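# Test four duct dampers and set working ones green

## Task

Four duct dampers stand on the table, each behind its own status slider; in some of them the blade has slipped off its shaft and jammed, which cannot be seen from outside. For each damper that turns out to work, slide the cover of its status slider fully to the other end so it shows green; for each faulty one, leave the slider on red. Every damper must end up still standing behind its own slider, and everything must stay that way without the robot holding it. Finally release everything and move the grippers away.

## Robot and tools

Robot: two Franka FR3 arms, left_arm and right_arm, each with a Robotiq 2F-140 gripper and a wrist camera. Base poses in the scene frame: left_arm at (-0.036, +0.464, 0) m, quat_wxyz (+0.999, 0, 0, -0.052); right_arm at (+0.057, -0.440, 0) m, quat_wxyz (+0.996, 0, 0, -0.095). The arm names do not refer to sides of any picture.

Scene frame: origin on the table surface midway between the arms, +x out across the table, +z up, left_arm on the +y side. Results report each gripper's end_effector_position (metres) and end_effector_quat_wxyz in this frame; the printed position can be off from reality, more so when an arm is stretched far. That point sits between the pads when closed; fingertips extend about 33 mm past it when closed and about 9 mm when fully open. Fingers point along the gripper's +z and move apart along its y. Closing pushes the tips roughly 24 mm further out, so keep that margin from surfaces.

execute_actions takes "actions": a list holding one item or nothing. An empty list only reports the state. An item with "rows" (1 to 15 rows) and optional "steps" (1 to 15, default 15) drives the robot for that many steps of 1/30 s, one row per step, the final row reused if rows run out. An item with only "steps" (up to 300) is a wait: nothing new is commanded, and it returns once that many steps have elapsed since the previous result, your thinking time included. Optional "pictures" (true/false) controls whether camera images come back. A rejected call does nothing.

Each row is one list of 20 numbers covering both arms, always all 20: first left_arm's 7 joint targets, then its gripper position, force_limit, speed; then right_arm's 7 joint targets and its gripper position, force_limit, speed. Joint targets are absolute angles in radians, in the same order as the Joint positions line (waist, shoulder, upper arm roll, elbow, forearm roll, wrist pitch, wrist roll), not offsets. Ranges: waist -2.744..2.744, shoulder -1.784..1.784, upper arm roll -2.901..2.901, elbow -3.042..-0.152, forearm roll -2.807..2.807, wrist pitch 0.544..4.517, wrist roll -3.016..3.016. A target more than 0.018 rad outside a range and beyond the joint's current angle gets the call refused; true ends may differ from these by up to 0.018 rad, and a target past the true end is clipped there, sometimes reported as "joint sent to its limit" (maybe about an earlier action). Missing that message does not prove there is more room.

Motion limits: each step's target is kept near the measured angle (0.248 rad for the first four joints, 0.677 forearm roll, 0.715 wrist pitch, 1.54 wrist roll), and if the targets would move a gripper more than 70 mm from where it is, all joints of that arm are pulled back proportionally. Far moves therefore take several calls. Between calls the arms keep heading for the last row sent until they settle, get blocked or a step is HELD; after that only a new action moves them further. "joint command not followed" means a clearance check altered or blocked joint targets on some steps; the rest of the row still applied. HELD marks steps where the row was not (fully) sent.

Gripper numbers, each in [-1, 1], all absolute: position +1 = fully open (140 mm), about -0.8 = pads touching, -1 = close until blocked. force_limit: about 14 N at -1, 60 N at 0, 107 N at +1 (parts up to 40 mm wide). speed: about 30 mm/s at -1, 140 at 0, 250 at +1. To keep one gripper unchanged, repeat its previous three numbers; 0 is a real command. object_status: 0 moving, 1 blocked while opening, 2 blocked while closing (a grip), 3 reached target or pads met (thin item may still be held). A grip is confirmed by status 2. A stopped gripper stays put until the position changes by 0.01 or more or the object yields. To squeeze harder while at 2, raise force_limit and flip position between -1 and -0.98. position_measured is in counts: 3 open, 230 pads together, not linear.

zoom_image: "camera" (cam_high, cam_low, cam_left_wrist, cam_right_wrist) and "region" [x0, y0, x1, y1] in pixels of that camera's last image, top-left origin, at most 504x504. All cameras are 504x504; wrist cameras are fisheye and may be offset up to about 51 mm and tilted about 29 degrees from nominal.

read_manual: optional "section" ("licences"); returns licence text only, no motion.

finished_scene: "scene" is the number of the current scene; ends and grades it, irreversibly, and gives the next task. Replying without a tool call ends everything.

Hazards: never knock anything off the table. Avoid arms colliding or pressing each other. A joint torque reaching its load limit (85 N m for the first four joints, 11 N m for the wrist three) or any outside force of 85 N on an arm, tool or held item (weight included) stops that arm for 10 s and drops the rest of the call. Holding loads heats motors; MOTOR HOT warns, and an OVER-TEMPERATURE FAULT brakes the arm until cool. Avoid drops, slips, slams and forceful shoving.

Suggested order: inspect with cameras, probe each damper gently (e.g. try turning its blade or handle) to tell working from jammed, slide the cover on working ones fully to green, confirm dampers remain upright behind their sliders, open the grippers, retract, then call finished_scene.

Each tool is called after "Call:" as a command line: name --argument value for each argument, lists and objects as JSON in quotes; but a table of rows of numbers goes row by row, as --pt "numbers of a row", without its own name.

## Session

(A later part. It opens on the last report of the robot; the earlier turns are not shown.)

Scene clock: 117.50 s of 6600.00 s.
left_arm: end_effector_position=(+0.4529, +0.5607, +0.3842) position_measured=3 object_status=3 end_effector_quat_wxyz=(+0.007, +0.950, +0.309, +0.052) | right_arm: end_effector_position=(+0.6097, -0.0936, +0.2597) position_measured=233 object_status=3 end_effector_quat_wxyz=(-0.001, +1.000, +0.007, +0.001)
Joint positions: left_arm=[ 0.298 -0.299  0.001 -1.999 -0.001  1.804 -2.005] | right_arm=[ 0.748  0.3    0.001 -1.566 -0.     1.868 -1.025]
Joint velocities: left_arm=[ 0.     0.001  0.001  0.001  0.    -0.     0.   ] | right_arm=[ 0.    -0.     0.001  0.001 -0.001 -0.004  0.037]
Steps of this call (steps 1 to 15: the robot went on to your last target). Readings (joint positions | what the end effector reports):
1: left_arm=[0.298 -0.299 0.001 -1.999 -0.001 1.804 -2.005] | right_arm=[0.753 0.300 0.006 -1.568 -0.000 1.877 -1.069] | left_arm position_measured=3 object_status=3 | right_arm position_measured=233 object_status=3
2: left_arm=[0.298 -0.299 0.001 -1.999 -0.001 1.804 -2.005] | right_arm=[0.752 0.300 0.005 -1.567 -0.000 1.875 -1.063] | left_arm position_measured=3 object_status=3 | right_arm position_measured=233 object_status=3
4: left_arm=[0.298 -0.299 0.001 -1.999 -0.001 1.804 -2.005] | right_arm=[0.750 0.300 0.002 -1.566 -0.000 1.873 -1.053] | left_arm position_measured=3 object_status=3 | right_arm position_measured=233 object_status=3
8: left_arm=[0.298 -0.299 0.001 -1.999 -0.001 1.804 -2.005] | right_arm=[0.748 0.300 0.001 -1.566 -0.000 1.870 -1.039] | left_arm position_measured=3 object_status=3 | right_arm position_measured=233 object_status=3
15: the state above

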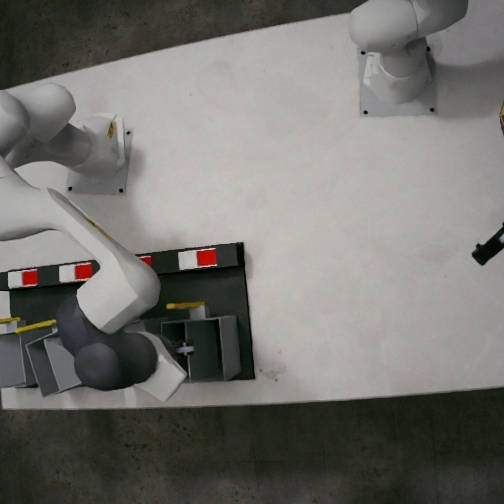

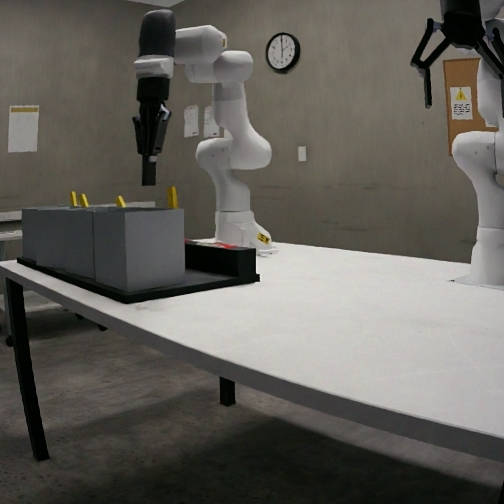

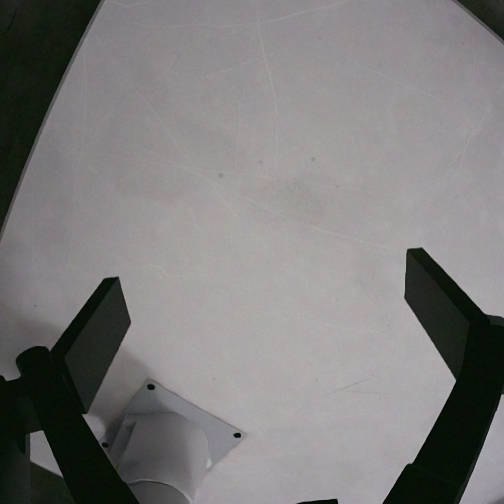

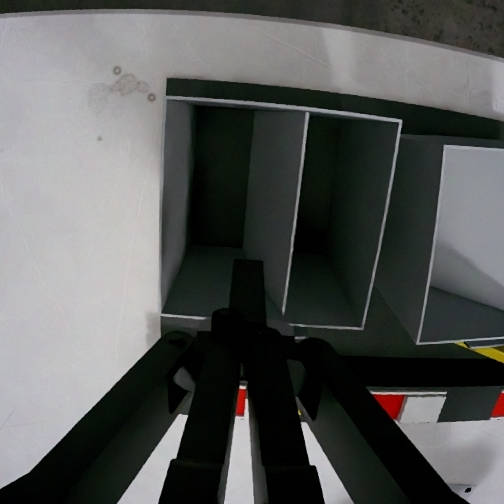

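Call:
execute_actions --actions '[{"rows":[[0.3,-0.3,0,-2.0,0,1.8,-2.0,1,0,0,0.748,0.363,0,-1.724,0,2.087,-1.01,-1,0,1]]}]' --pictures false

Call:
execute_actions --actions '[{"rows":[[0.3,-0.3,0,-2.0,0,1.8,-2.0,1,0,0,0.748,0.363,0,-1.724,0,2.087,-1.01,0.4,0,-0.5]]}]' --pictures false

Call:
execute_actions --actions '[{"steps":30}]'

Scene clock: 120.83 s of 6600.00 s.
left_arm: end_effector_position=(+0.4529, +0.5607, +0.3842) position_measured=3 object_status=3 end_effector_quat_wxyz=(+0.007, +0.950, +0.309, +0.052) | right_arm: end_effector_position=(+0.6041, -0.0971, +0.1599) position_measured=233 object_status=3 end_effector_quat_wxyz=(+0.005, +1.000, +0.001, -0.008)
Joint positions: left_arm=[ 0.298 -0.299  0.001 -1.999 -0.001  1.804 -2.005] | right_arm=[ 0.748  0.364  0.001 -1.725 -0.     2.07  -1.013]
Joint velocities: left_arm=[ 0.     0.    -0.001  0.    -0.001  0.    -0.004] | right_arm=[ 0.    -0.029  0.    -0.001 -0.     0.088 -0.001]
Steps of this call (steps 1 to 15: the robot went on to your last target; steps 16 to 85: nothing new was sent; steps 86 to 100: all 15 steps of this action). Readings (joint positions | what the end effector reports):
86: left_arm=[0.298 -0.299 0.001 -1.999 -0.001 1.804 -2.005] | right_arm=[0.748 0.297 0.001 -1.587 -0.000 1.896 -1.013] | left_arm position_measured=3 object_status=3 | right_arm position_measured=233 object_status=3
87: left_arm=[0.298 -0.299 0.001 -1.999 -0.001 1.804 -2.005] | right_arm=[0.748 0.302 0.001 -1.615 -0.000 1.923 -1.013] | left_arm position_measured=3 object_status=3 | right_arm position_measured=233 object_status=3
89: left_arm=[0.298 -0.299 0.001 -1.999 -0.001 1.804 -2.005] | right_arm=[0.748 0.329 0.001 -1.669 -0.000 1.974 -1.013] | left_arm position_measured=3 object_status=3 | right_arm position_measured=233 object_status=3
93: left_arm=[0.298 -0.299 0.001 -1.999 -0.001 1.804 -2.005] | right_arm=[0.748 0.373 0.001 -1.721 -0.000 2.030 -1.013] | left_arm position_measured=3 object_status=3 | right_arm position_measured=233 object_status=3
100: the state above

Scene clock: 121.33 s of 6600.00 s.
left_arm: end_effector_position=(+0.4529, +0.5607, +0.3842) position_measured=3 object_status=3 end_effector_quat_wxyz=(+0.007, +0.950, +0.309, +0.052) | right_arm: end_effector_position=(+0.6079, -0.0940, +0.1617) position_measured=169 object_status=0 end_effector_quat_wxyz=(+0.001, +1.000, +0.001, -0.002)
Joint positions: left_arm=[ 0.298 -0.299  0.001 -1.999 -0.001  1.804 -2.005] | right_arm=[ 0.749  0.364  0.001 -1.725  0.     2.085 -1.013]
Joint velocities: left_arm=[ 0.     0.001 -0.001  0.    -0.001 -0.001 -0.   ] | right_arm=[ 0.     0.001  0.    -0.001  0.     0.01   0.002]
Steps of this call (steps 1 to 15: all 15 steps of this action). Readings (joint positions | what the end effector reports):
1: left_arm=[0.298 -0.299 0.001 -1.999 -0.001 1.804 -2.005] | right_arm=[0.748 0.364 0.001 -1.725 -0.000 2.073 -1.013] | left_arm position_measured=3 object_status=3 | right_arm position_measured=233 object_status=0
2: left_arm=[0.298 -0.299 0.001 -1.999 -0.001 1.804 -2.005] | right_arm=[0.748 0.364 0.001 -1.725 -0.000 2.075 -1.013] | left_arm position_measured=3 object_status=3 | right_arm position_measured=232 object_status=0
4: left_arm=[0.298 -0.299 0.001 -1.999 -0.001 1.804 -2.005] | right_arm=[0.748 0.364 0.001 -1.725 -0.000 2.078 -1.013] | left_arm position_measured=3 object_status=3 | right_arm position_measured=220 object_status=0
8: left_arm=[0.298 -0.299 0.001 -1.999 -0.001 1.804 -2.005] | right_arm=[0.748 0.364 0.001 -1.725 -0.000 2.081 -1.013] | left_arm position_measured=3 object_status=3 | right_arm position_measured=201 object_status=0
15: the state above

Scene clock: 122.33 s of 6600.00 s.
left_arm: end_effector_position=(+0.4529, +0.5607, +0.3842) position_measured=3 object_status=3 end_effector_quat_wxyz=(+0.007, +0.950, +0.309, +0.052) | right_arm: end_effector_position=(+0.6086, -0.0959, +0.1603) position_measured=78 object_status=3 end_effector_quat_wxyz=(+0.002, +1.000, +0.000, -0.002)
Joint positions: left_arm=[ 0.298 -0.299  0.001 -1.999 -0.001  1.804 -2.005] | right_arm=[ 0.748  0.366 -0.    -1.725 -0.001  2.085 -1.013]
Joint velocities: left_arm=[-0.001  0.    -0.001  0.     0.    -0.001 -0.   ] | right_arm=[ 0.001  0.001 -0.001  0.002  0.    -0.001 -0.002]
Steps of this call (steps 1 to 15: the robot went on to your last target; steps 16 to 30: nothing new was sent). Readings (joint positions | what the end effector reports):
1: left_arm=[0.298 -0.299 0.001 -1.999 -0.001 1.804 -2.005] | right_arm=[0.749 0.364 0.001 -1.725 0.000 2.085 -1.013] | left_arm position_measured=3 object_status=3 | right_arm position_measured=164 object_status=0
2: left_arm=[0.298 -0.299 0.001 -1.999 -0.001 1.804 -2.005] | right_arm=[0.749 0.364 0.001 -1.725 0.001 2.085 -1.013] | left_arm position_measured=3 object_status=3 | right_arm position_measured=160 object_status=0
4: left_arm=[0.298 -0.299 0.001 -1.999 -0.001 1.804 -2.005] | right_arm=[0.749 0.364 0.001 -1.725 0.001 2.086 -1.013] | left_arm position_measured=3 object_status=3 | right_arm position_measured=151 object_status=0
8: left_arm=[0.298 -0.299 0.001 -1.999 -0.001 1.804 -2.005] | right_arm=[0.749 0.364 0.001 -1.725 0.000 2.086 -1.013] | left_arm position_measured=3 object_status=3 | right_arm position_measured=132 object_status=0
30: the state above
All arms were judged still, so your last target was given up. Only a new action makes them travel on or press farther. Fingers that are still opening or closing keep moving.

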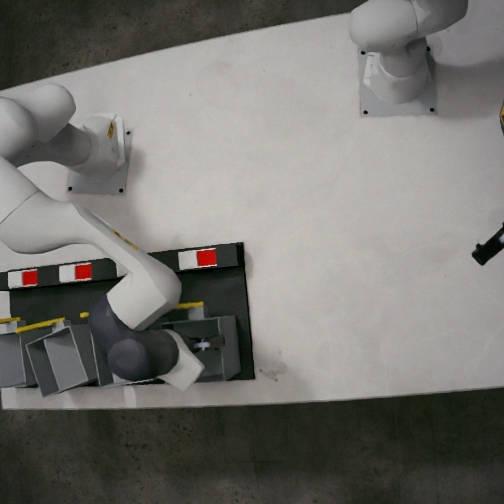

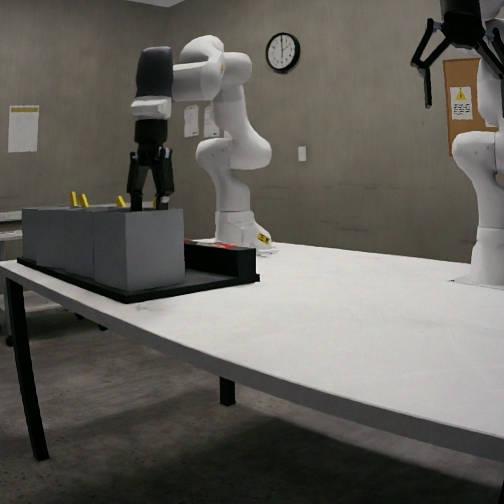

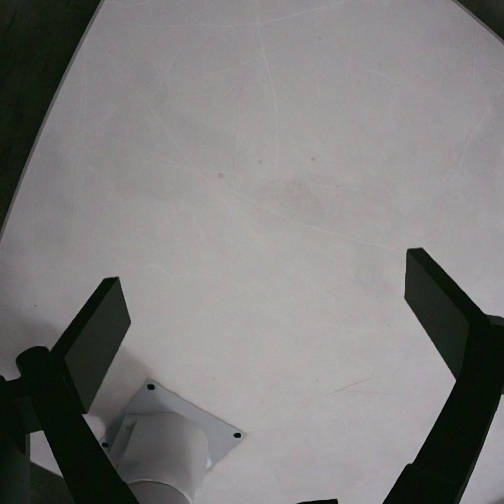

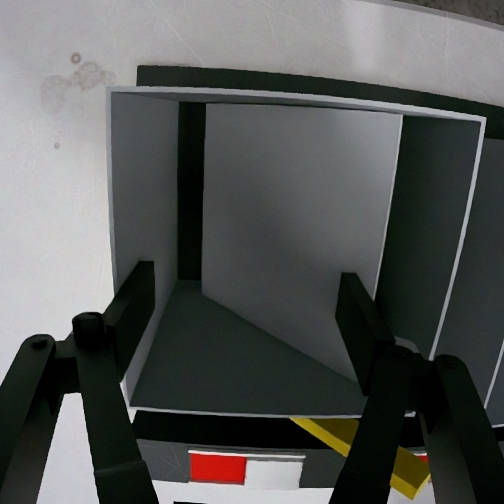

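Call:
execute_actions --actions '[{"rows":[[0.3,-0.3,0,-2.0,0,1.8,-2.0,1,0,0,0.748,0.363,0,-1.724,0,2.087,-1.01,-1,0,1]],"steps":8}]' --pictures false

Call:
execute_actions --actions '[{"rows":[[0.3,-0.3,0,-2.0,0,1.8,-2.0,1,0,0,0.748,0.301,0,-1.563,0,1.864,-1.2,-1,0,1]],"steps":12}]' --pictures false

Call:
execute_actions --actions '[{"rows":[[0.3,-0.3,0,-2.0,0,1.8,-2.0,1,0,0,0.12,0.067,0,-1.88,0,1.947,-1.64,-1,0,1]]}]' --pictures false

Call:
execute_actions --actions '[{"steps":30}]'

Scene clock: 126.00 s of 6600.00 s.
left_arm: end_effector_position=(+0.4529, +0.5607, +0.3842) position_measured=3 object_status=3 end_effector_quat_wxyz=(+0.007, +0.950, +0.309, +0.052) | right_arm: end_effector_position=(+0.6088, -0.0958, +0.1611) position_measured=170 object_status=0 end_effector_quat_wxyz=(+0.002, +1.000, +0.000, -0.002)
Joint positions: left_arm=[ 0.298 -0.299  0.001 -1.999 -0.001  1.804 -2.005] | right_arm=[ 0.748  0.364 -0.    -1.725 -0.001  2.085 -1.013]
Joint velocities: left_arm=[ 0.001 -0.001 -0.001  0.    -0.     0.001 -0.   ] | right_arm=[-0.     0.001 -0.    -0.002  0.001  0.001 -0.   ]
Steps of this call (steps 1 to 90: nothing new was sent; then 0.40 s passed at rest; steps 91 to 98: all 8 steps of this action). Readings (joint positions | what the end effector reports):
91: left_arm=[0.298 -0.299 0.001 -1.999 -0.001 1.804 -2.005] | right_arm=[0.748 0.365 -0.000 -1.725 -0.001 2.085 -1.013] | left_arm position_measured=3 object_status=3 | right_arm position_measured=78 object_status=0
92: left_arm=[0.298 -0.299 0.001 -1.999 -0.001 1.804 -2.005] | right_arm=[0.748 0.365 -0.000 -1.725 -0.001 2.085 -1.013] | left_arm position_measured=3 object_status=3 | right_arm position_measured=89 object_status=0
94: left_arm=[0.298 -0.299 0.001 -1.999 -0.001 1.804 -2.005] | right_arm=[0.748 0.365 -0.000 -1.725 -0.001 2.085 -1.013] | left_arm position_measured=3 object_status=3 | right_arm position_measured=116 object_status=0
98: the state above

Scene clock: 126.40 s of 6600.00 s.
left_arm: end_effector_position=(+0.4529, +0.5607, +0.3842) position_measured=3 object_status=3 end_effector_quat_wxyz=(+0.007, +0.950, +0.309, +0.052) | right_arm: end_effector_position=(+0.6188, -0.0896, +0.2683) position_measured=233 object_status=3 end_effector_quat_wxyz=(-0.009, +0.998, +0.065, +0.017)
Joint positions: left_arm=[ 0.298 -0.299  0.001 -1.999 -0.001  1.804 -2.005] | right_arm=[ 0.748  0.293 -0.    -1.561 -0.001  1.893 -1.143]
Joint velocities: left_arm=[ 0.001 -0.    -0.001 -0.    -0.001 -0.001 -0.   ] | right_arm=[ 0.001  0.075 -0.    -0.002  0.001 -0.16  -0.176]
Steps of this call (steps 1 to 12: all 12 steps of this action). Readings (joint positions | what the end effector reports):
1: left_arm=[0.298 -0.299 0.001 -1.999 -0.001 1.804 -2.005] | right_arm=[0.748 0.367 -0.000 -1.704 -0.001 2.056 -1.025] | left_arm position_measured=3 object_status=3 | right_arm position_measured=184 object_status=0
2: left_arm=[0.298 -0.299 0.001 -1.999 -0.001 1.804 -2.005] | right_arm=[0.748 0.362 -0.000 -1.675 -0.001 2.029 -1.038] | left_arm position_measured=3 object_status=3 | right_arm position_measured=197 object_status=0
4: left_arm=[0.298 -0.299 0.001 -1.999 -0.001 1.804 -2.005] | right_arm=[0.748 0.336 -0.000 -1.620 -0.001 1.979 -1.067] | left_arm position_measured=3 object_status=3 | right_arm position_measured=224 object_status=0
8: left_arm=[0.298 -0.299 0.001 -1.999 -0.001 1.804 -2.005] | right_arm=[0.748 0.292 -0.000 -1.566 -0.001 1.922 -1.113] | left_arm position_measured=3 object_status=3 | right_arm position_measured=233 object_status=0
12: the state above

Scene clock: 126.90 s of 6600.00 s.
left_arm: end_effector_position=(+0.4529, +0.5607, +0.3842) position_measured=3 object_status=3 end_effector_quat_wxyz=(+0.007, +0.950, +0.309, +0.052) | right_arm: end_effector_position=(+0.6400, -0.3913, +0.2610) position_measured=233 object_status=3 end_effector_quat_wxyz=(+0.000, +0.999, -0.048, -0.004)
Joint positions: left_arm=[ 0.298 -0.299  0.001 -1.999 -0.001  1.804 -2.005] | right_arm=[ 0.269  0.093  0.004 -1.842  0.     1.927 -1.391]
Joint velocities: left_arm=[ 0.001 -0.001 -0.001 -0.    -0.    -0.     0.001] | right_arm=[-1.05  -0.151 -0.086 -0.231 -0.001  0.046 -0.484]
Steps of this call (steps 1 to 15: all 15 steps of this action). Readings (joint positions | what the end effector reports):
1: left_arm=[0.298 -0.299 0.001 -1.999 -0.001 1.804 -2.005] | right_arm=[0.732 0.277 0.010 -1.591 -0.000 1.898 -1.162] | left_arm position_measured=3 object_status=3 | right_arm position_measured=233 object_status=3
2: left_arm=[0.298 -0.299 0.001 -1.999 -0.001 1.804 -2.005] | right_arm=[0.709 0.254 0.015 -1.624 -0.000 1.900 -1.181] | left_arm position_measured=3 object_status=3 | right_arm position_measured=233 object_status=3
4: left_arm=[0.298 -0.299 0.001 -1.999 -0.001 1.804 -2.005] | right_arm=[0.653 0.209 0.016 -1.683 0.000 1.905 -1.218] | left_arm position_measured=3 object_status=3 | right_arm position_measured=233 object_status=3
8: left_arm=[0.298 -0.299 0.001 -1.999 -0.001 1.804 -2.005] | right_arm=[0.522 0.145 0.011 -1.768 0.000 1.914 -1.286] | left_arm position_measured=3 object_status=3 | right_arm position_measured=233 object_status=3
15: the state above

Scene clock: 127.90 s of 6600.00 s.
left_arm: end_effector_position=(+0.4529, +0.5607, +0.3842) position_measured=3 object_status=3 end_effector_quat_wxyz=(+0.007, +0.950, +0.309, +0.052) | right_arm: end_effector_position=(+0.6340, -0.4812, +0.2599) position_measured=233 object_status=3 end_effector_quat_wxyz=(+0.000, +1.000, -0.007, -0.001)
Joint positions: left_arm=[ 0.298 -0.299  0.001 -1.999 -0.001  1.804 -2.005] | right_arm=[ 0.119  0.068 -0.001 -1.878 -0.     1.944 -1.627]
Joint velocities: left_arm=[ 0.     0.    -0.    -0.     0.002 -0.001  0.   ] | right_arm=[-0.001 -0.     0.001 -0.    -0.001  0.001 -0.03 ]
Steps of this call (steps 1 to 30: the robot went on to your last target). Readings (joint positions | what the end effector reports):
1: left_arm=[0.298 -0.299 0.001 -1.999 -0.001 1.804 -2.005] | right_arm=[0.232 0.087 0.003 -1.851 0.000 1.930 -1.411] | left_arm position_measured=3 object_status=3 | right_arm position_measured=233 object_status=3
2: left_arm=[0.298 -0.299 0.001 -1.999 -0.001 1.804 -2.005] | right_arm=[0.195 0.082 0.001 -1.859 0.000 1.932 -1.434] | left_arm position_measured=3 object_status=3 | right_arm position_measured=233 object_status=3
4: left_arm=[0.298 -0.299 0.001 -1.999 -0.001 1.804 -2.005] | right_arm=[0.144 0.075 -0.008 -1.870 -0.000 1.936 -1.474] | left_arm position_measured=3 object_status=3 | right_arm position_measured=233 object_status=3
8: left_arm=[0.298 -0.299 0.001 -1.999 -0.001 1.804 -2.005] | right_arm=[0.116 0.069 -0.011 -1.876 -0.000 1.940 -1.531] | left_arm position_measured=3 object_status=3 | right_arm position_measured=233 object_status=3
30: the state above

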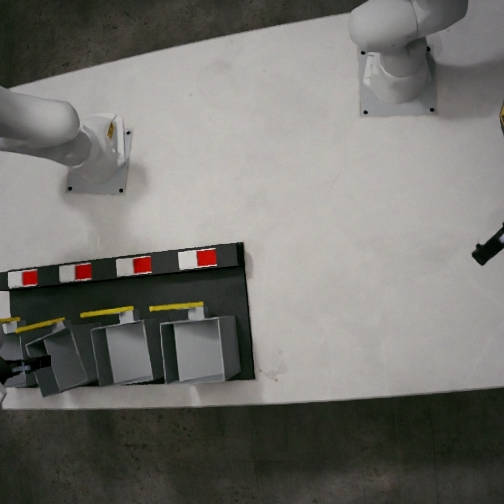

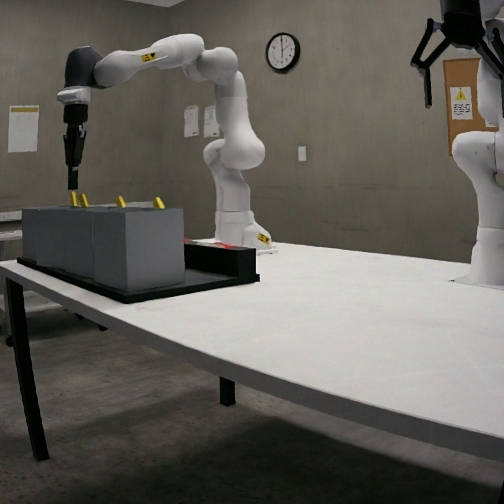

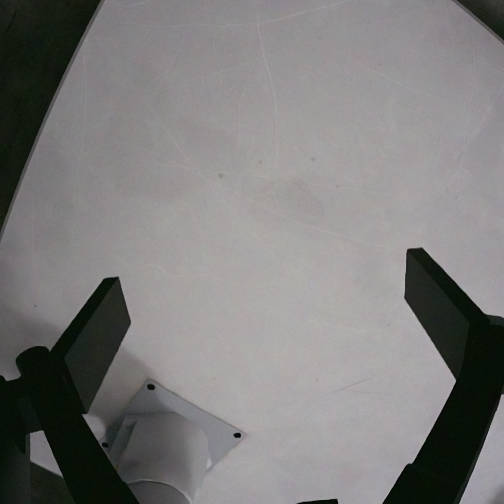

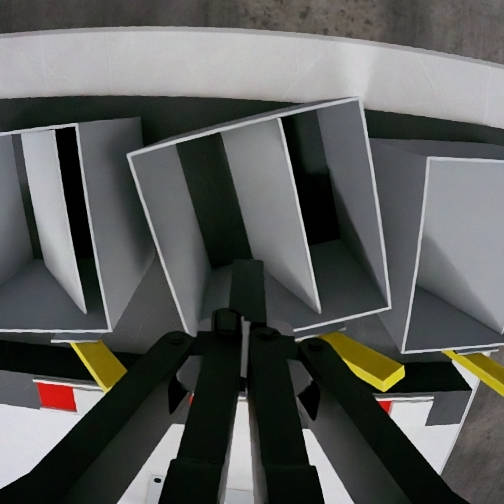

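Call:
execute_actions --actions '[{"rows":[[0.3,-0.3,0,-2.0,0,1.8,-2.0,1,0,0,0.12,0.15,0,-2.03,0,2.18,-1.64,-1,0,1]]}]' --pictures false

Call:
execute_actions --actions '[{"rows":[[0.3,-0.3,0,-2.0,0,1.8,-2.0,1,0,0,0.12,0.15,0,-2.03,0,2.18,-1.64,0.45,0,-0.5]]}]' --pictures false

Call:
execute_actions --actions '[{"steps":35}]'

Scene clock: 131.30 s of 6600.00 s.
left_arm: end_effector_position=(+0.4529, +0.5607, +0.3842) position_measured=3 object_status=3 end_effector_quat_wxyz=(+0.007, +0.950, +0.309, +0.052) | right_arm: end_effector_position=(+0.6281, -0.4808, +0.1600) position_measured=233 object_status=3 end_effector_quat_wxyz=(-0.001, +1.000, -0.003, -0.010)
Joint positions: left_arm=[ 0.298 -0.299  0.001 -1.999 -0.001  1.804 -2.005] | right_arm=[ 0.119  0.151 -0.001 -2.031 -0.     2.162 -1.637]
Joint velocities: left_arm=[ 0.     0.001  0.001 -0.     0.001  0.    -0.001] | right_arm=[-0.001 -0.014  0.     0.001 -0.     0.091 -0.001]
Steps of this call (steps 1 to 15: the robot went on to your last target; steps 16 to 87: nothing new was sent; steps 88 to 102: all 15 steps of this action). Readings (joint positions | what the end effector reports):
88: left_arm=[0.298 -0.299 0.001 -1.999 -0.001 1.804 -2.005] | right_arm=[0.119 0.068 -0.001 -1.897 -0.000 1.974 -1.637] | left_arm position_measured=3 object_status=3 | right_arm position_measured=233 object_status=3
89: left_arm=[0.298 -0.299 0.001 -1.999 -0.001 1.804 -2.005] | right_arm=[0.119 0.078 -0.001 -1.923 -0.000 2.004 -1.637] | left_arm position_measured=3 object_status=3 | right_arm position_measured=233 object_status=3
91: left_arm=[0.298 -0.299 0.001 -1.999 -0.001 1.804 -2.005] | right_arm=[0.119 0.113 -0.001 -1.977 -0.000 2.059 -1.637] | left_arm position_measured=3 object_status=3 | right_arm position_measured=233 object_status=3
95: left_arm=[0.298 -0.299 0.001 -1.999 -0.001 1.804 -2.005] | right_arm=[0.119 0.158 -0.001 -2.028 -0.000 2.119 -1.637] | left_arm position_measured=3 object_status=3 | right_arm position_measured=233 object_status=3
102: the state above

Scene clock: 131.80 s of 6600.00 s.
left_arm: end_effector_position=(+0.4529, +0.5607, +0.3842) position_measured=3 object_status=3 end_effector_quat_wxyz=(+0.007, +0.950, +0.309, +0.052) | right_arm: end_effector_position=(+0.6325, -0.4805, +0.1613) position_measured=169 object_status=0 end_effector_quat_wxyz=(-0.000, +1.000, -0.002, -0.003)
Joint positions: left_arm=[ 0.298 -0.299  0.001 -1.999 -0.001  1.804 -2.005] | right_arm=[ 0.12   0.151 -0.001 -2.031  0.     2.176 -1.637]
Joint velocities: left_arm=[ 0.001  0.    -0.     0.    -0.     0.    -0.001] | right_arm=[ 0.009 -0.001  0.011  0.     0.001  0.003 -0.   ]
Steps of this call (steps 1 to 15: all 15 steps of this action). Readings (joint positions | what the end effector reports):
1: left_arm=[0.298 -0.299 0.001 -1.999 -0.001 1.804 -2.005] | right_arm=[0.119 0.151 -0.001 -2.031 -0.000 2.165 -1.637] | left_arm position_measured=3 object_status=3 | right_arm position_measured=233 object_status=0
2: left_arm=[0.298 -0.299 0.001 -1.999 -0.001 1.804 -2.005] | right_arm=[0.119 0.151 -0.001 -2.031 -0.000 2.167 -1.637] | left_arm position_measured=3 object_status=3 | right_arm position_measured=232 object_status=0
4: left_arm=[0.298 -0.299 0.001 -1.999 -0.001 1.804 -2.005] | right_arm=[0.119 0.151 -0.001 -2.031 -0.000 2.170 -1.637] | left_arm position_measured=3 object_status=3 | right_arm position_measured=220 object_status=0
8: left_arm=[0.298 -0.299 0.001 -1.999 -0.001 1.804 -2.005] | right_arm=[0.119 0.151 -0.001 -2.031 -0.000 2.174 -1.637] | left_arm position_measured=3 object_status=3 | right_arm position_measured=201 object_status=0
15: the state above

Scene clock: 132.97 s of 6600.00 s.
left_arm: end_effector_position=(+0.4529, +0.5607, +0.3842) position_measured=3 object_status=3 end_effector_quat_wxyz=(+0.007, +0.950, +0.309, +0.052) | right_arm: end_effector_position=(+0.6325, -0.4790, +0.1609) position_measured=120 object_status=1 end_effector_quat_wxyz=(-0.000, +1.000, -0.001, -0.003)
Joint positions: left_arm=[ 0.298 -0.299  0.001 -1.999 -0.001  1.804 -2.005] | right_arm=[ 0.121  0.152  0.001 -2.031  0.001  2.176 -1.637]
Joint velocities: left_arm=[ 0.001  0.001  0.002  0.    -0.001 -0.     0.001] | right_arm=[-0.001 -0.001  0.001  0.002  0.    -0.001  0.   ]
Steps of this call (steps 1 to 15: the robot went on to your last target; steps 16 to 35: nothing new was sent). Readings (joint positions | what the end effector reports):
1: left_arm=[0.298 -0.299 0.001 -1.999 -0.001 1.804 -2.005] | right_arm=[0.120 0.151 -0.000 -2.031 0.000 2.176 -1.637] | left_arm position_measured=3 object_status=3 | right_arm position_measured=164 object_status=0
2: left_arm=[0.298 -0.299 0.001 -1.999 -0.001 1.804 -2.005] | right_arm=[0.120 0.151 0.000 -2.031 0.001 2.176 -1.637] | left_arm position_measured=3 object_status=3 | right_arm position_measured=160 object_status=0
4: left_arm=[0.298 -0.299 0.001 -1.999 -0.001 1.804 -2.005] | right_arm=[0.121 0.151 0.001 -2.031 0.001 2.176 -1.637] | left_arm position_measured=3 object_status=3 | right_arm position_measured=151 object_status=0
8: left_arm=[0.298 -0.299 0.001 -1.999 -0.001 1.804 -2.005] | right_arm=[0.121 0.151 0.001 -2.031 0.001 2.176 -1.637] | left_arm position_measured=3 object_status=3 | right_arm position_measured=132 object_status=0
35: the state above
All arms were judged still, so your last target was given up. Only a new action makes them travel on or press farther. Fingers that are still opening or closing keep moving.

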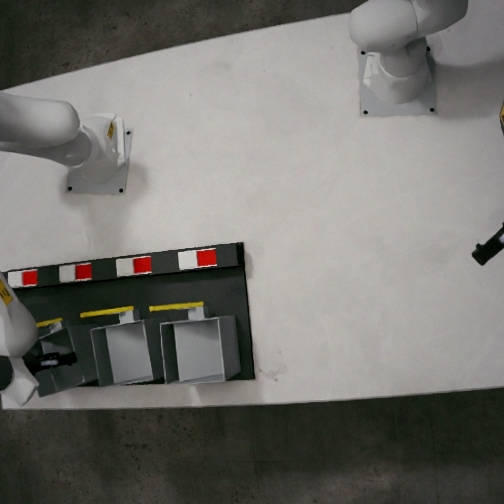

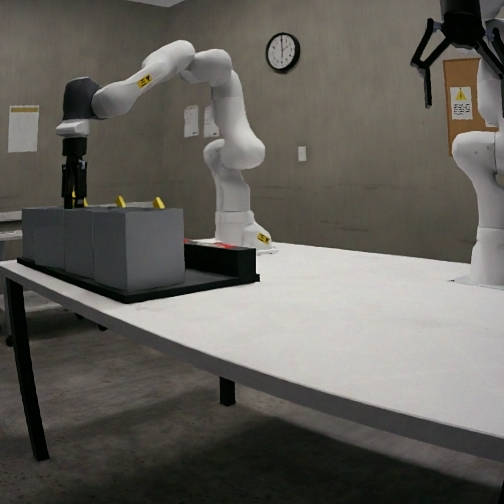

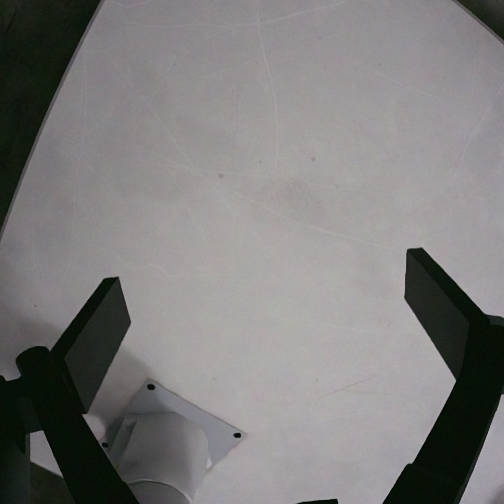

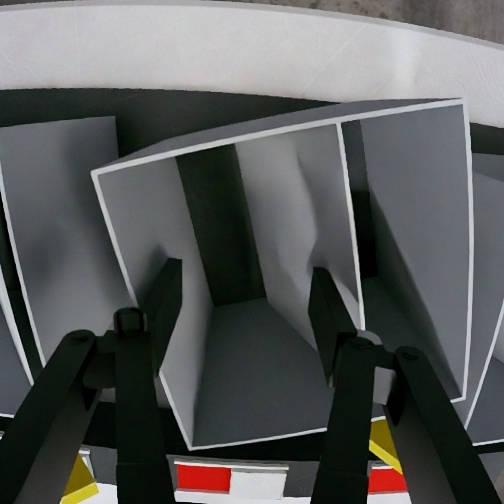

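Call:
execute_actions --actions '[{"rows":[[0.3,-0.3,0,-2.0,0,1.8,-2.0,1,0,0,0.14,0.15,0,-2.03,0,2.18,-1.45,0.45,0,-0.5],[0.3,-0.3,0,-2.0,0,1.8,-2.0,1,0,0,0.14,0.15,0,-2.03,0,2.18,-1.45,0.45,0,-0.5],[0.3,-0.3,0,-2.0,0,1.8,-2.0,1,0,0,0.14,0.15,0,-2.03,0,2.18,-1.45,0.45,0,-0.5],[0.3,-0.3,0,-2.0,0,1.8,-2.0,1,0,0,0.14,0.15,0,-2.03,0,2.18,-1.45,0.45,0,-0.5],[0.3,-0.3,0,-2.0,0,1.8,-2.0,1,0,0,0.155,0.13,0,-2.055,0,2.185,-1.3,0.45,0,-0.5]]}]' --pictures false

Call:
execute_actions --actions '[{"steps":30}]'

Scene clock: 139.63 s of 6600.00 s.
left_arm: end_effector_position=(+0.4529, +0.5607, +0.3842) position_measured=3 object_status=3 end_effector_quat_wxyz=(+0.007, +0.950, +0.309, +0.052) | right_arm: end_effector_position=(+0.6263, -0.4610, +0.1610) position_measured=120 object_status=1 end_effector_quat_wxyz=(+0.000, +0.994, -0.111, -0.005)
Joint positions: left_arm=[ 0.298 -0.299  0.001 -1.999 -0.001  1.804 -2.005] | right_arm=[ 0.153  0.133 -0.001 -2.054  0.     2.179 -1.386]
Joint velocities: left_arm=[-0.001 -0.    -0.     0.    -0.     0.001  0.001] | right_arm=[ 0.001 -0.004 -0.001 -0.005  0.001 -0.     0.266]
Steps of this call (steps 1 to 90: nothing new was sent; then 3.17 s passed at rest; steps 91 to 105: all 15 steps of this action). Readings (joint positions | what the end effector reports):
91: left_arm=[0.298 -0.299 0.001 -1.999 -0.001 1.804 -2.005] | right_arm=[0.124 0.152 -0.001 -2.031 0.000 2.176 -1.621] | left_arm position_measured=3 object_status=3 | right_arm position_measured=120 object_status=1
92: left_arm=[0.298 -0.299 0.001 -1.999 -0.001 1.804 -2.005] | right_arm=[0.127 0.152 -0.002 -2.031 0.000 2.176 -1.603] | left_arm position_measured=3 object_status=3 | right_arm position_measured=120 object_status=1
94: left_arm=[0.298 -0.299 0.001 -1.999 -0.001 1.804 -2.005] | right_arm=[0.133 0.152 -0.002 -2.031 0.000 2.176 -1.574] | left_arm position_measured=3 object_status=3 | right_arm position_measured=120 object_status=1
98: left_arm=[0.298 -0.299 0.001 -1.999 -0.001 1.804 -2.005] | right_arm=[0.149 0.137 -0.002 -2.050 0.000 2.179 -1.480] | left_arm position_measured=3 object_status=3 | right_arm position_measured=120 object_status=1
105: the state above

Scene clock: 140.63 s of 6600.00 s.
left_arm: end_effector_position=(+0.4529, +0.5607, +0.3842) position_measured=3 object_status=3 end_effector_quat_wxyz=(+0.007, +0.950, +0.309, +0.052) | right_arm: end_effector_position=(+0.6261, -0.4608, +0.1610) position_measured=120 object_status=1 end_effector_quat_wxyz=(+0.000, +0.989, -0.149, -0.005)
Joint positions: left_arm=[ 0.298 -0.299  0.001 -1.999 -0.001  1.804 -2.005] | right_arm=[ 0.154  0.133 -0.001 -2.055  0.     2.179 -1.309]
Joint velocities: left_arm=[-0.002 -0.001  0.    -0.001 -0.001 -0.001  0.   ] | right_arm=[ 0.     0.    -0.001 -0.001 -0.    -0.002  0.011]
Steps of this call (steps 1 to 30: the robot went on to your last target). Readings (joint positions | what the end effector reports):
1: left_arm=[0.298 -0.299 0.001 -1.999 -0.001 1.804 -2.005] | right_arm=[0.153 0.133 -0.001 -2.054 0.000 2.179 -1.378] | left_arm position_measured=3 object_status=3 | right_arm position_measured=120 object_status=1
2: left_arm=[0.298 -0.299 0.001 -1.999 -0.001 1.804 -2.005] | right_arm=[0.153 0.133 -0.001 -2.054 0.000 2.179 -1.370] | left_arm position_measured=3 object_status=3 | right_arm position_measured=120 object_status=1
4: left_arm=[0.298 -0.299 0.001 -1.999 -0.001 1.804 -2.005] | right_arm=[0.154 0.133 -0.001 -2.055 0.000 2.179 -1.358] | left_arm position_measured=3 object_status=3 | right_arm position_measured=120 object_status=1
8: left_arm=[0.298 -0.299 0.001 -1.999 -0.001 1.804 -2.005] | right_arm=[0.154 0.133 -0.001 -2.055 0.000 2.179 -1.339] | left_arm position_measured=3 object_status=3 | right_arm position_measured=120 object_status=1
30: the state above

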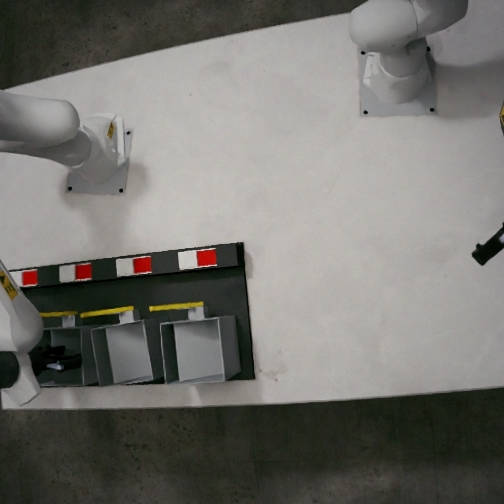

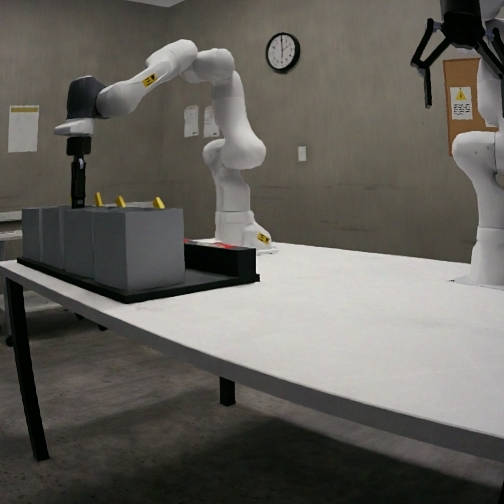

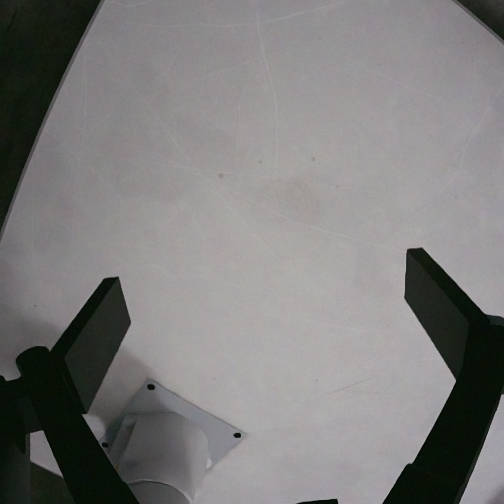

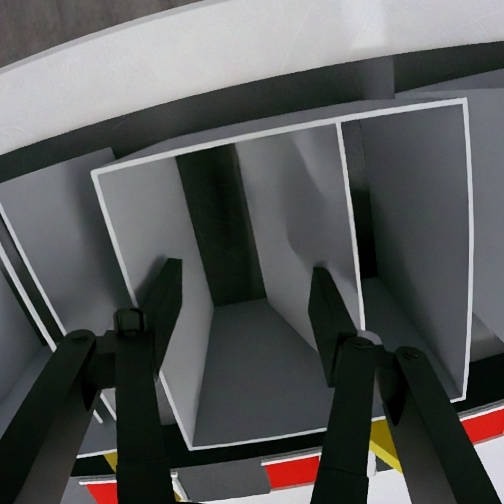

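Call:
execute_actions --actions '[{"rows":[[0.3,-0.3,0,-2.0,0,1.8,-2.0,1,0,0,0.155,0.13,0,-2.055,0,2.185,-1.3,-1,0,1]],"steps":8}]' --pictures false

Call:
execute_actions --actions '[{"rows":[[0.3,-0.3,0,-2.0,0,1.8,-2.0,1,0,0,0.155,0.067,0,-1.88,0,1.947,-1.7,-1,0,1]],"steps":12}]' --pictures false

Call:
execute_actions --actions '[{"rows":[[0.3,-0.3,0,-2.0,0,1.8,-2.0,1,0,0,-0.2,0.067,0,-1.88,0,1.947,-1.96,-1,0,1]]}]' --pictures false

Call:
execute_actions --actions '[{"steps":20}]'

Scene clock: 145.63 s of 6600.00 s.
left_arm: end_effector_position=(+0.4529, +0.5607, +0.3842) position_measured=3 object_status=3 end_effector_quat_wxyz=(+0.007, +0.950, +0.309, +0.052) | right_arm: end_effector_position=(+0.6273, -0.4608, +0.1625) position_measured=204 object_status=0 end_effector_quat_wxyz=(+0.000, +0.989, -0.151, -0.002)
Joint positions: left_arm=[ 0.298 -0.299  0.001 -1.999 -0.001  1.804 -2.005] | right_arm=[ 0.154  0.131 -0.001 -2.055  0.     2.181 -1.304]
Joint velocities: left_arm=[ 0.001  0.001 -0.001  0.001  0.     0.     0.001] | right_arm=[ 0.002  0.001  0.001 -0.     0.001  0.004  0.003]
Steps of this call (steps 1 to 15: the robot went on to your last target; steps 16 to 90: nothing new was sent; then 1.73 s passed at rest; steps 91 to 98: all 8 steps of this action). Readings (joint positions | what the end effector reports):
91: left_arm=[0.298 -0.299 0.001 -1.999 -0.001 1.804 -2.005] | right_arm=[0.154 0.133 -0.001 -2.055 0.000 2.179 -1.306] | left_arm position_measured=3 object_status=3 | right_arm position_measured=120 object_status=0
92: left_arm=[0.298 -0.299 0.001 -1.999 -0.001 1.804 -2.005] | right_arm=[0.154 0.132 -0.001 -2.055 0.000 2.180 -1.305] | left_arm position_measured=3 object_status=3 | right_arm position_measured=123 object_status=0
94: left_arm=[0.298 -0.299 0.001 -1.999 -0.001 1.804 -2.005] | right_arm=[0.154 0.131 -0.001 -2.055 0.000 2.180 -1.305] | left_arm position_measured=3 object_status=3 | right_arm position_measured=150 object_status=0
98: the state above

Scene clock: 146.03 s of 6600.00 s.
left_arm: end_effector_position=(+0.4529, +0.5607, +0.3842) position_measured=3 object_status=3 end_effector_quat_wxyz=(+0.007, +0.950, +0.309, +0.052) | right_arm: end_effector_position=(+0.6455, -0.4614, +0.2660) position_measured=233 object_status=3 end_effector_quat_wxyz=(+0.000, +1.000, -0.012, +0.018)
Joint positions: left_arm=[ 0.298 -0.299  0.001 -1.999 -0.001  1.804 -2.005] | right_arm=[ 0.154  0.062 -0.001 -1.88   0.     1.977 -1.583]
Joint velocities: left_arm=[-0.001  0.    -0.001 -0.001 -0.001  0.     0.001] | right_arm=[-0.     0.06  -0.001  0.001 -0.001 -0.166 -0.377]
Steps of this call (steps 1 to 12: all 12 steps of this action). Readings (joint positions | what the end effector reports):
1: left_arm=[0.298 -0.299 0.001 -1.999 -0.001 1.804 -2.005] | right_arm=[0.154 0.133 -0.001 -2.032 0.000 2.149 -1.331] | left_arm position_measured=3 object_status=3 | right_arm position_measured=217 object_status=0
2: left_arm=[0.298 -0.299 0.001 -1.999 -0.001 1.804 -2.005] | right_arm=[0.154 0.127 -0.001 -1.999 0.000 2.120 -1.360] | left_arm position_measured=3 object_status=3 | right_arm position_measured=231 object_status=0
4: left_arm=[0.298 -0.299 0.001 -1.999 -0.001 1.804 -2.005] | right_arm=[0.154 0.099 -0.001 -1.937 0.000 2.067 -1.423] | left_arm position_measured=3 object_status=3 | right_arm position_measured=233 object_status=0
8: left_arm=[0.298 -0.299 0.001 -1.999 -0.001 1.804 -2.005] | right_arm=[0.154 0.058 -0.001 -1.883 0.000 2.008 -1.520] | left_arm position_measured=3 object_status=3 | right_arm position_measured=233 object_status=3
12: the state above

Scene clock: 146.53 s of 6600.00 s.
left_arm: end_effector_position=(+0.4529, +0.5607, +0.3842) position_measured=3 object_status=3 end_effector_quat_wxyz=(+0.007, +0.950, +0.309, +0.052) | right_arm: end_effector_position=(+0.5915, -0.6680, +0.2608) position_measured=233 object_status=3 end_effector_quat_wxyz=(+0.001, +0.998, -0.064, +0.003)
Joint positions: left_arm=[ 0.298 -0.299  0.001 -1.999 -0.001  1.804 -2.005] | right_arm=[-0.204  0.067 -0.01  -1.88   0.     1.954 -1.846]
Joint velocities: left_arm=[ 0.002 -0.     0.002 -0.    -0.001 -0.001  0.001] | right_arm=[ 0.001  0.     0.05  -0.001 -0.001 -0.024 -0.367]
Steps of this call (steps 1 to 15: all 15 steps of this action). Readings (joint positions | what the end effector reports):
1: left_arm=[0.298 -0.299 0.001 -1.999 -0.001 1.804 -2.005] | right_arm=[0.133 0.063 0.012 -1.880 0.001 1.974 -1.601] | left_arm position_measured=3 object_status=3 | right_arm position_measured=233 object_status=3
2: left_arm=[0.298 -0.299 0.001 -1.999 -0.001 1.804 -2.005] | right_arm=[0.105 0.064 0.017 -1.880 0.001 1.973 -1.618] | left_arm position_measured=3 object_status=3 | right_arm position_measured=233 object_status=3
4: left_arm=[0.298 -0.299 0.001 -1.999 -0.001 1.804 -2.005] | right_arm=[0.039 0.065 0.017 -1.880 0.001 1.970 -1.648] | left_arm position_measured=3 object_status=3 | right_arm position_measured=233 object_status=3
8: left_arm=[0.298 -0.299 0.001 -1.999 -0.001 1.804 -2.005] | right_arm=[-0.100 0.066 0.009 -1.880 0.001 1.964 -1.719] | left_arm position_measured=3 object_status=3 | right_arm position_measured=233 object_status=3
15: the state above

Scene clock: 147.20 s of 6600.00 s.
left_arm: end_effector_position=(+0.4529, +0.5607, +0.3842) position_measured=3 object_status=3 end_effector_quat_wxyz=(+0.007, +0.950, +0.309, +0.052) | right_arm: end_effector_position=(+0.5931, -0.6612, +0.2605) position_measured=233 object_status=3 end_effector_quat_wxyz=(+0.001, +1.000, -0.009, +0.002)
Joint positions: left_arm=[ 0.298 -0.299  0.001 -1.999 -0.001  1.804 -2.005] | right_arm=[-0.201  0.067 -0.001 -1.88   0.     1.95  -1.944]
Joint velocities: left_arm=[ 0.     0.001 -0.001 -0.001  0.001 -0.001 -0.001] | right_arm=[ 0.    -0.002  0.     0.     0.001 -0.001 -0.042]
Steps of this call (steps 1 to 20: the robot went on to your last target). Readings (joint positions | what the end effector reports):
1: left_arm=[0.298 -0.299 0.001 -1.999 -0.001 1.804 -2.005] | right_arm=[-0.204 0.067 -0.008 -1.880 0.000 1.953 -1.857] | left_arm position_measured=3 object_status=3 | right_arm position_measured=233 object_status=3
2: left_arm=[0.298 -0.299 0.001 -1.999 -0.001 1.804 -2.005] | right_arm=[-0.203 0.067 -0.006 -1.880 0.000 1.953 -1.868] | left_arm position_measured=3 object_status=3 | right_arm position_measured=233 object_status=3
4: left_arm=[0.298 -0.299 0.001 -1.999 -0.001 1.804 -2.005] | right_arm=[-0.201 0.067 -0.003 -1.880 0.000 1.952 -1.885] | left_arm position_measured=3 object_status=3 | right_arm position_measured=233 object_status=3
8: left_arm=[0.298 -0.299 0.001 -1.999 -0.001 1.804 -2.005] | right_arm=[-0.201 0.067 -0.001 -1.880 0.000 1.951 -1.910] | left_arm position_measured=3 object_status=3 | right_arm position_measured=233 object_status=3
20: the state above

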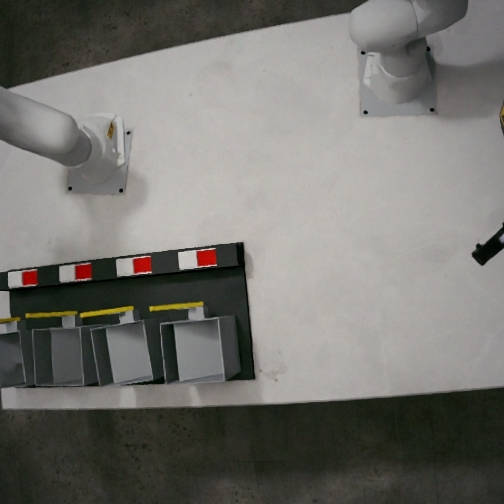

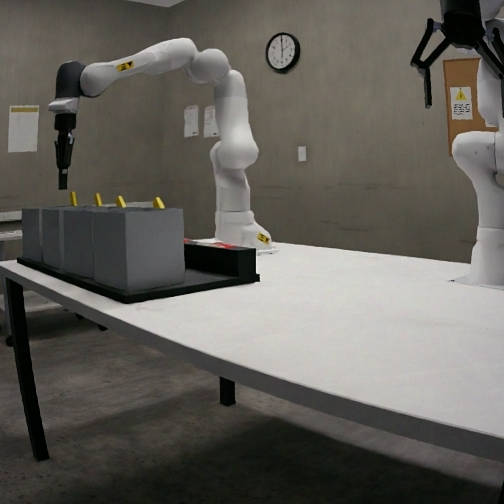

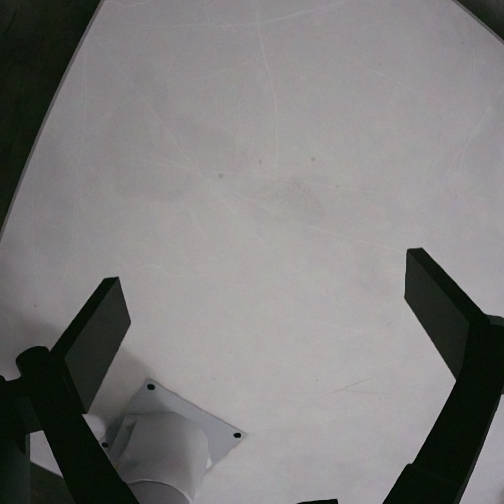

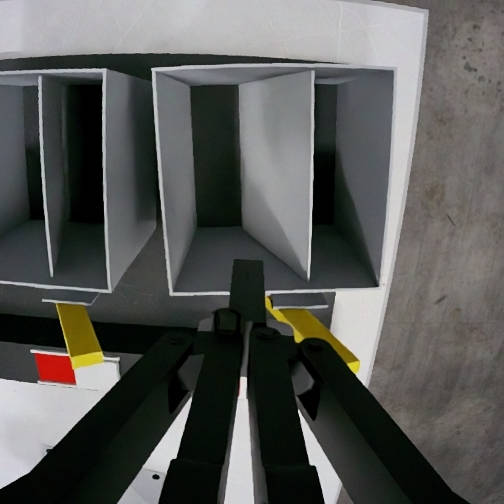

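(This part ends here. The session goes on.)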